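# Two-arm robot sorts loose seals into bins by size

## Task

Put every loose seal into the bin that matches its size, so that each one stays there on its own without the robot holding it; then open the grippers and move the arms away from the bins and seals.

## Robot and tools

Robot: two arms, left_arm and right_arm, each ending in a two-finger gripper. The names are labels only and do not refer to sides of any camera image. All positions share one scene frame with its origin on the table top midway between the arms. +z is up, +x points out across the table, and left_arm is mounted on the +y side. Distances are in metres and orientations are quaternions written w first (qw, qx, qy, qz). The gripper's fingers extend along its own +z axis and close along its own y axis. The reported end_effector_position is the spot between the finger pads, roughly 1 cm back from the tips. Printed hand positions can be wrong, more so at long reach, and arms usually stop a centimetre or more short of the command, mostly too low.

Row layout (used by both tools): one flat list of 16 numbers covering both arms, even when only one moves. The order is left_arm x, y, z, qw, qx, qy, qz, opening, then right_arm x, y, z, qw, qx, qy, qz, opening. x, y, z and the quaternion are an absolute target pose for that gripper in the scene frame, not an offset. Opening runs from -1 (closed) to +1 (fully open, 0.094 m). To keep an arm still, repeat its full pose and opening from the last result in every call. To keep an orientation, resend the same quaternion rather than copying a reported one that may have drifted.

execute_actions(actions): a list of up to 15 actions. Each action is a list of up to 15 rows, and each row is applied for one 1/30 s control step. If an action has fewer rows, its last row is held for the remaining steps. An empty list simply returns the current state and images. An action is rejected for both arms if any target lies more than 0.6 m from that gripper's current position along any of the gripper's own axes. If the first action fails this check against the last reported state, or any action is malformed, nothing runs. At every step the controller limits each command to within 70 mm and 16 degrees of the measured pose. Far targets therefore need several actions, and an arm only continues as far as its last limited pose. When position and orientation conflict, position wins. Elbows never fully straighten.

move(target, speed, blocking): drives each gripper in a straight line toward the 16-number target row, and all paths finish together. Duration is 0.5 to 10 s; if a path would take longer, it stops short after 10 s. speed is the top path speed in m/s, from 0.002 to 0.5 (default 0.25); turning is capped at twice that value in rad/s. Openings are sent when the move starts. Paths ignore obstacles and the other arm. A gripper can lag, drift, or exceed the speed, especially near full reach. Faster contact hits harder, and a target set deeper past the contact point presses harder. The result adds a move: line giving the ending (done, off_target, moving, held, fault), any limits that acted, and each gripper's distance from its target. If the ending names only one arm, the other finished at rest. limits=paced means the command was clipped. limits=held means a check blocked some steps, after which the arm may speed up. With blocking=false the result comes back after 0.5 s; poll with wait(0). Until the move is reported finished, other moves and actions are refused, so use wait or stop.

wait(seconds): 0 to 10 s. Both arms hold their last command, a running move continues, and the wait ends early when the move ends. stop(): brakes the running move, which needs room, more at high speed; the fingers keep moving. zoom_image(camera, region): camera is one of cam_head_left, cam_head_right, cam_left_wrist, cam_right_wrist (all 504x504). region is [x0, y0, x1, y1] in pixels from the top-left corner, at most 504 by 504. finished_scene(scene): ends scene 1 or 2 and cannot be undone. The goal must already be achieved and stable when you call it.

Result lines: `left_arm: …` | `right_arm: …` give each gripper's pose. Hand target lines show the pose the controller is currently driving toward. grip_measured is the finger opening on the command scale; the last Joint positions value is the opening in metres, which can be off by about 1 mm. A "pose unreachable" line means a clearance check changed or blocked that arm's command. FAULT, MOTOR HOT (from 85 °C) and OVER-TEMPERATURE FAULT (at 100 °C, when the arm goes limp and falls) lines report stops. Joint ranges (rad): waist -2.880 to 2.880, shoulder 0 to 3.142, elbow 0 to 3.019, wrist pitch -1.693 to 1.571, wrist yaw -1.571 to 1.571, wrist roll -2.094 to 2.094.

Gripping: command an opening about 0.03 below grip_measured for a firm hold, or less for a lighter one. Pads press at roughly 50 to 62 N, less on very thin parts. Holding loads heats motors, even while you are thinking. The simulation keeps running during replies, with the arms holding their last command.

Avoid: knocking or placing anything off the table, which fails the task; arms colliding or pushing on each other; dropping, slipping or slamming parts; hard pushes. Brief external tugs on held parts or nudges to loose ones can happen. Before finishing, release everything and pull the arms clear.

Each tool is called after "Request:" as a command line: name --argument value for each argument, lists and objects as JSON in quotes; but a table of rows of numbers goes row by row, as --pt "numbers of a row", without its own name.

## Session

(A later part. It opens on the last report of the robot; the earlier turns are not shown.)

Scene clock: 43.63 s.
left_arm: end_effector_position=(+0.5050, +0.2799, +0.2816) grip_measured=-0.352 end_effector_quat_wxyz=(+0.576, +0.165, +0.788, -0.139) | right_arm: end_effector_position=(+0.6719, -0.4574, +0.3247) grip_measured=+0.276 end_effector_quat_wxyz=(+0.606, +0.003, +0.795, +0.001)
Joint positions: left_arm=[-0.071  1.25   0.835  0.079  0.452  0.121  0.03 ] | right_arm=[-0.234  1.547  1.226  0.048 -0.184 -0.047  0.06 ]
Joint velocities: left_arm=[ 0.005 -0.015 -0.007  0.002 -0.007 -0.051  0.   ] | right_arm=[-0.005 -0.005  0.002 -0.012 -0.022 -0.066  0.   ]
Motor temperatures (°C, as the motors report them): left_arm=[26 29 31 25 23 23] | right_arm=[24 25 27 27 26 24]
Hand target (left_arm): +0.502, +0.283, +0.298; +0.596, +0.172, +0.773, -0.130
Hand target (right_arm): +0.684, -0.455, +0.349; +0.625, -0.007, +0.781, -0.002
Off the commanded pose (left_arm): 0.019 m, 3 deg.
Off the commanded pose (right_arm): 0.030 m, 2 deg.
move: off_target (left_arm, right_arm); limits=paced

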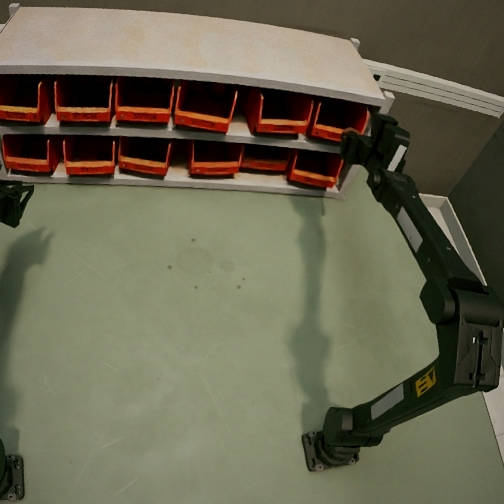

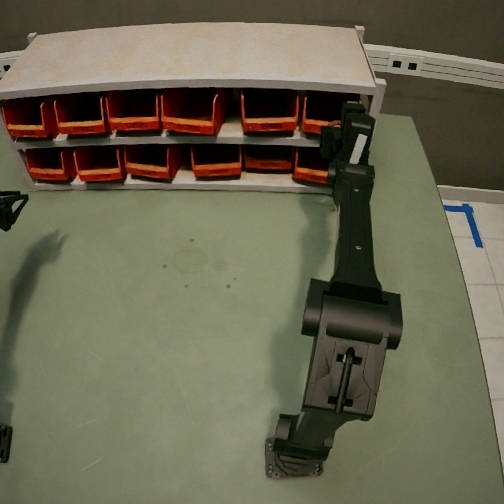

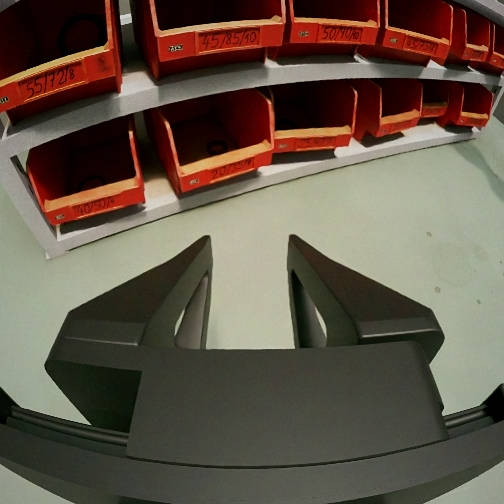

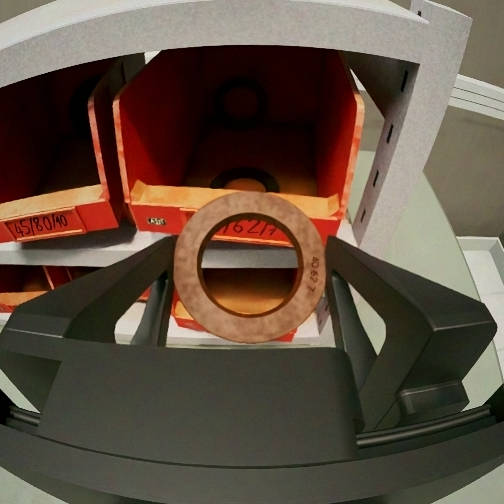

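Request:
move --target '[0.5,0.28,0.3,0.597,0.171,0.773,-0.132,-0.35,0.812,-0.449,0.332,0.62,0,0.785,0,0.245]' --speed 0.1

Request:
execute_actions --actions '[[[0.5,0.28,0.3,0.597,0.171,0.773,-0.132,-0.35,0.812,-0.449,0.332,0.62,0,0.785,0,0.4]]]'

Request:
move --target '[0.5,0.28,0.3,0.597,0.171,0.773,-0.132,-0.35,0.6,-0.45,0.335,0.62,0,0.785,0,0.4]'

Scene clock: 47.63 s.
left_arm: end_effector_position=(+0.5040, +0.2798, +0.2851) grip_measured=-0.352 end_effector_quat_wxyz=(+0.579, +0.166, +0.786, -0.139) | right_arm: end_effector_position=(+0.7962, -0.4531, +0.3077) grip_measured=+0.276 end_effector_quat_wxyz=(+0.606, +0.000, +0.796, -0.001)
Joint positions: left_arm=[-0.071  1.243  0.835  0.079  0.452  0.121  0.03 ] | right_arm=[-0.19   1.865  1.6   -0.008 -0.143 -0.041  0.06 ]
Joint velocities: left_arm=[-0.015  0.005 -0.007 -0.002 -0.051 -0.066  0.   ] | right_arm=[-0.005 -0.005 -0.012  0.002 -0.007 -0.007  0.   ]
Motor temperatures (°C, as the motors report them): left_arm=[26 28 31 25 23 23] | right_arm=[24 25 28 27 26 24]
Hand target (left_arm): +0.500, +0.280, +0.300; +0.597, +0.171, +0.773, -0.132
Hand target (right_arm): +0.809, -0.450, +0.330; +0.620, -0.000, +0.785, +0.000
Off the commanded pose (left_arm): 0.015 m, 3 deg.
Off the commanded pose (right_arm): 0.029 m, 2 deg.
move: off_target (left_arm, right_arm)

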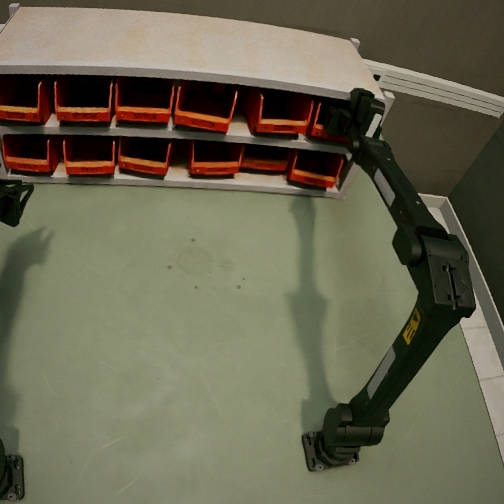

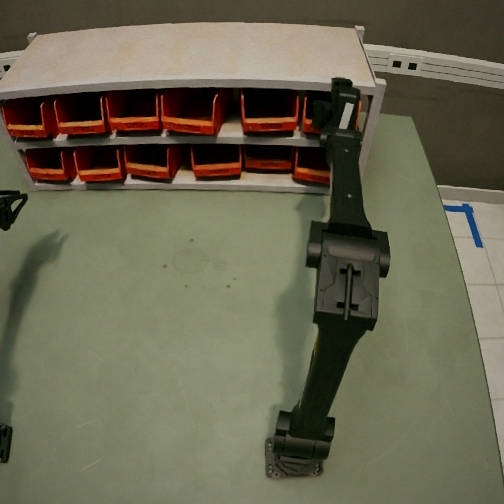

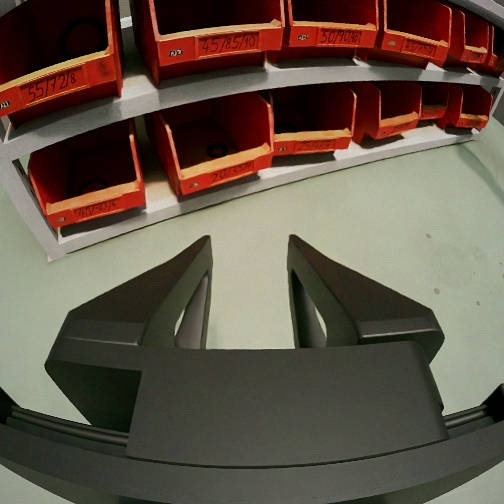

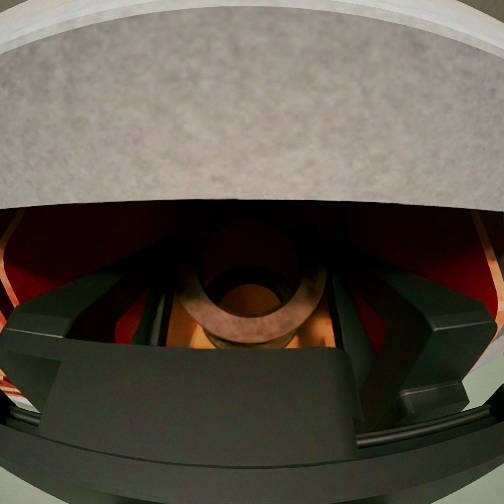

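Scene clock: 48.13 s.
left_arm: end_effector_position=(+0.5040, +0.2798, +0.2851) grip_measured=-0.352 end_effector_quat_wxyz=(+0.579, +0.166, +0.786, -0.139) | right_arm: end_effector_position=(+0.7969, -0.4532, +0.3101) grip_measured=+0.399 end_effector_quat_wxyz=(+0.607, +0.000, +0.795, -0.001)
Joint positions: left_arm=[-0.071  1.243  0.835  0.079  0.452  0.121  0.03 ] | right_arm=[-0.19   1.865  1.606 -0.011 -0.141 -0.041  0.066]
Joint velocities: left_arm=[-0.015 -0.015 -0.012  0.007 -0.007  0.022  0.   ] | right_arm=[-0.005 -0.024 -0.012 -0.007 -0.007 -0.037 -0.   ]
Motor temperatures (°C, as the motors report them): left_arm=[26 28 31 25 23 23] | right_arm=[24 25 28 27 26 24]
Hand target (left_arm): +0.500, +0.280, +0.300; +0.597, +0.171, +0.773, -0.132
Hand target (right_arm): +0.810, -0.449, +0.332; +0.620, -0.000, +0.785, +0.000
Off the commanded pose (left_arm): 0.015 m, 3 deg.
Off the commanded pose (right_arm): 0.027 m, 2 deg.

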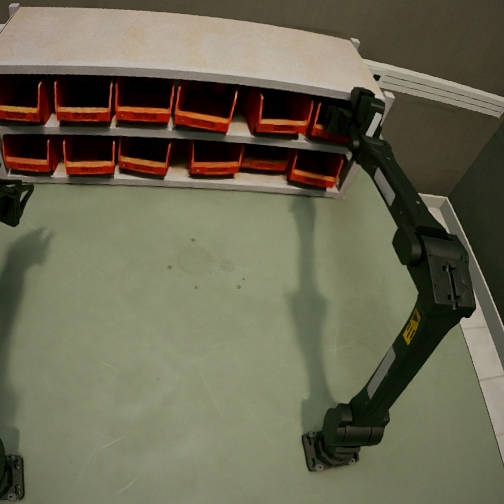

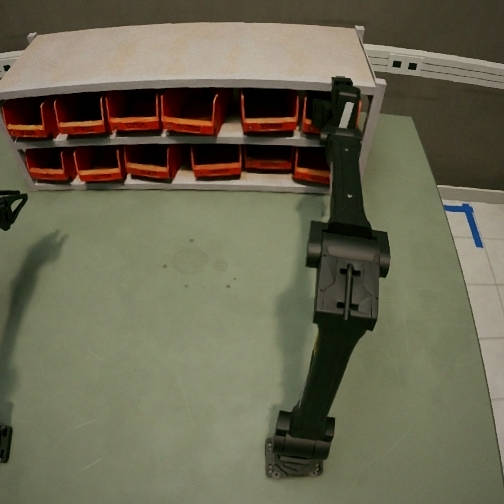

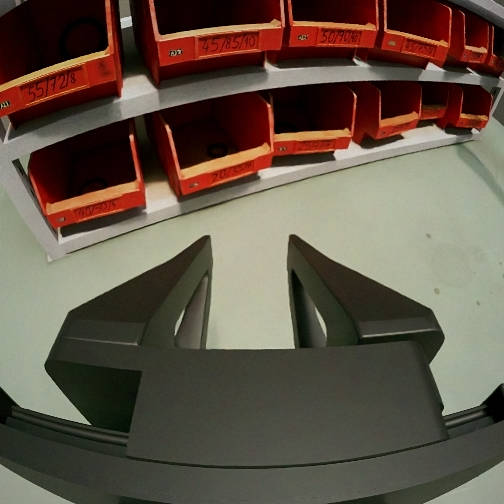

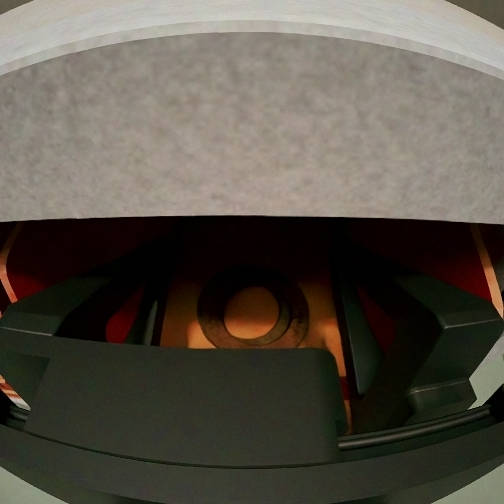

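Scene clock: 49.37 s.
left_arm: end_effector_position=(+0.5040, +0.2798, +0.2851) grip_measured=-0.352 end_effector_quat_wxyz=(+0.579, +0.166, +0.786, -0.139) | right_arm: end_effector_position=(+0.5992, -0.4444, +0.3361) grip_measured=+0.399 end_effector_quat_wxyz=(+0.615, +0.002, +0.788, +0.004)
Joint positions: left_arm=[-0.071  1.243  0.835  0.079  0.452  0.121  0.03 ] | right_arm=[-0.24   1.35   1.034  0.066 -0.196 -0.041  0.066]
Joint velocities: left_arm=[ 0.005  0.005  0.012  0.007 -0.022  0.007 -0.001] | right_arm=[-0.015 -0.015 -0.002  0.012 -0.051  0.037 -0.001]
Motor temperatures (°C, as the motors report them): left_arm=[26 28 31 25 23 23] | right_arm=[24 25 28 27 26 24]
Hand target (left_arm): +0.500, +0.280, +0.300; +0.597, +0.171, +0.773, -0.132
Hand target (right_arm): +0.601, -0.448, +0.338; +0.620, -0.000, +0.785, -0.000
Off the commanded pose (left_arm): 0.015 m, 3 deg.
Off the commanded pose (right_arm): 0.006 m, 1 deg.
move: off_target (left_arm)

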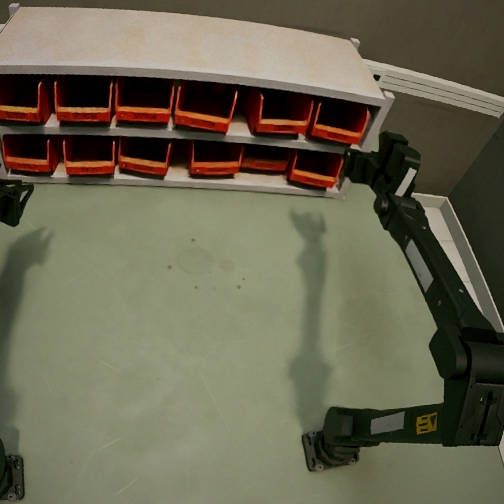

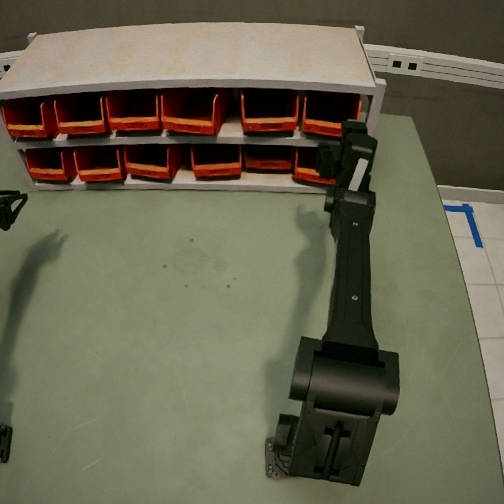

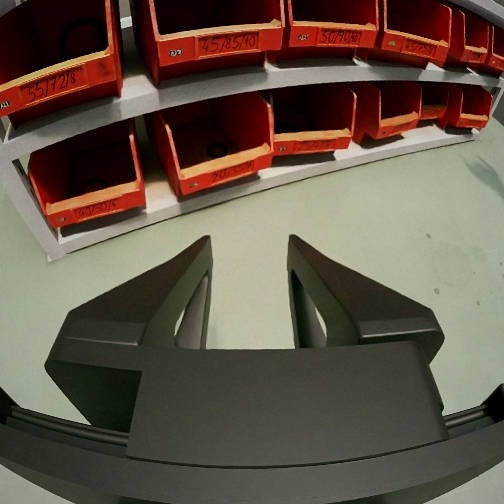

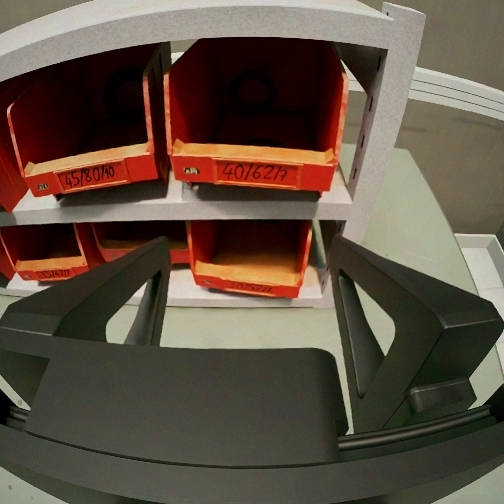

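Request:
finished_scene --scene 2

The scene is finished: the task was done.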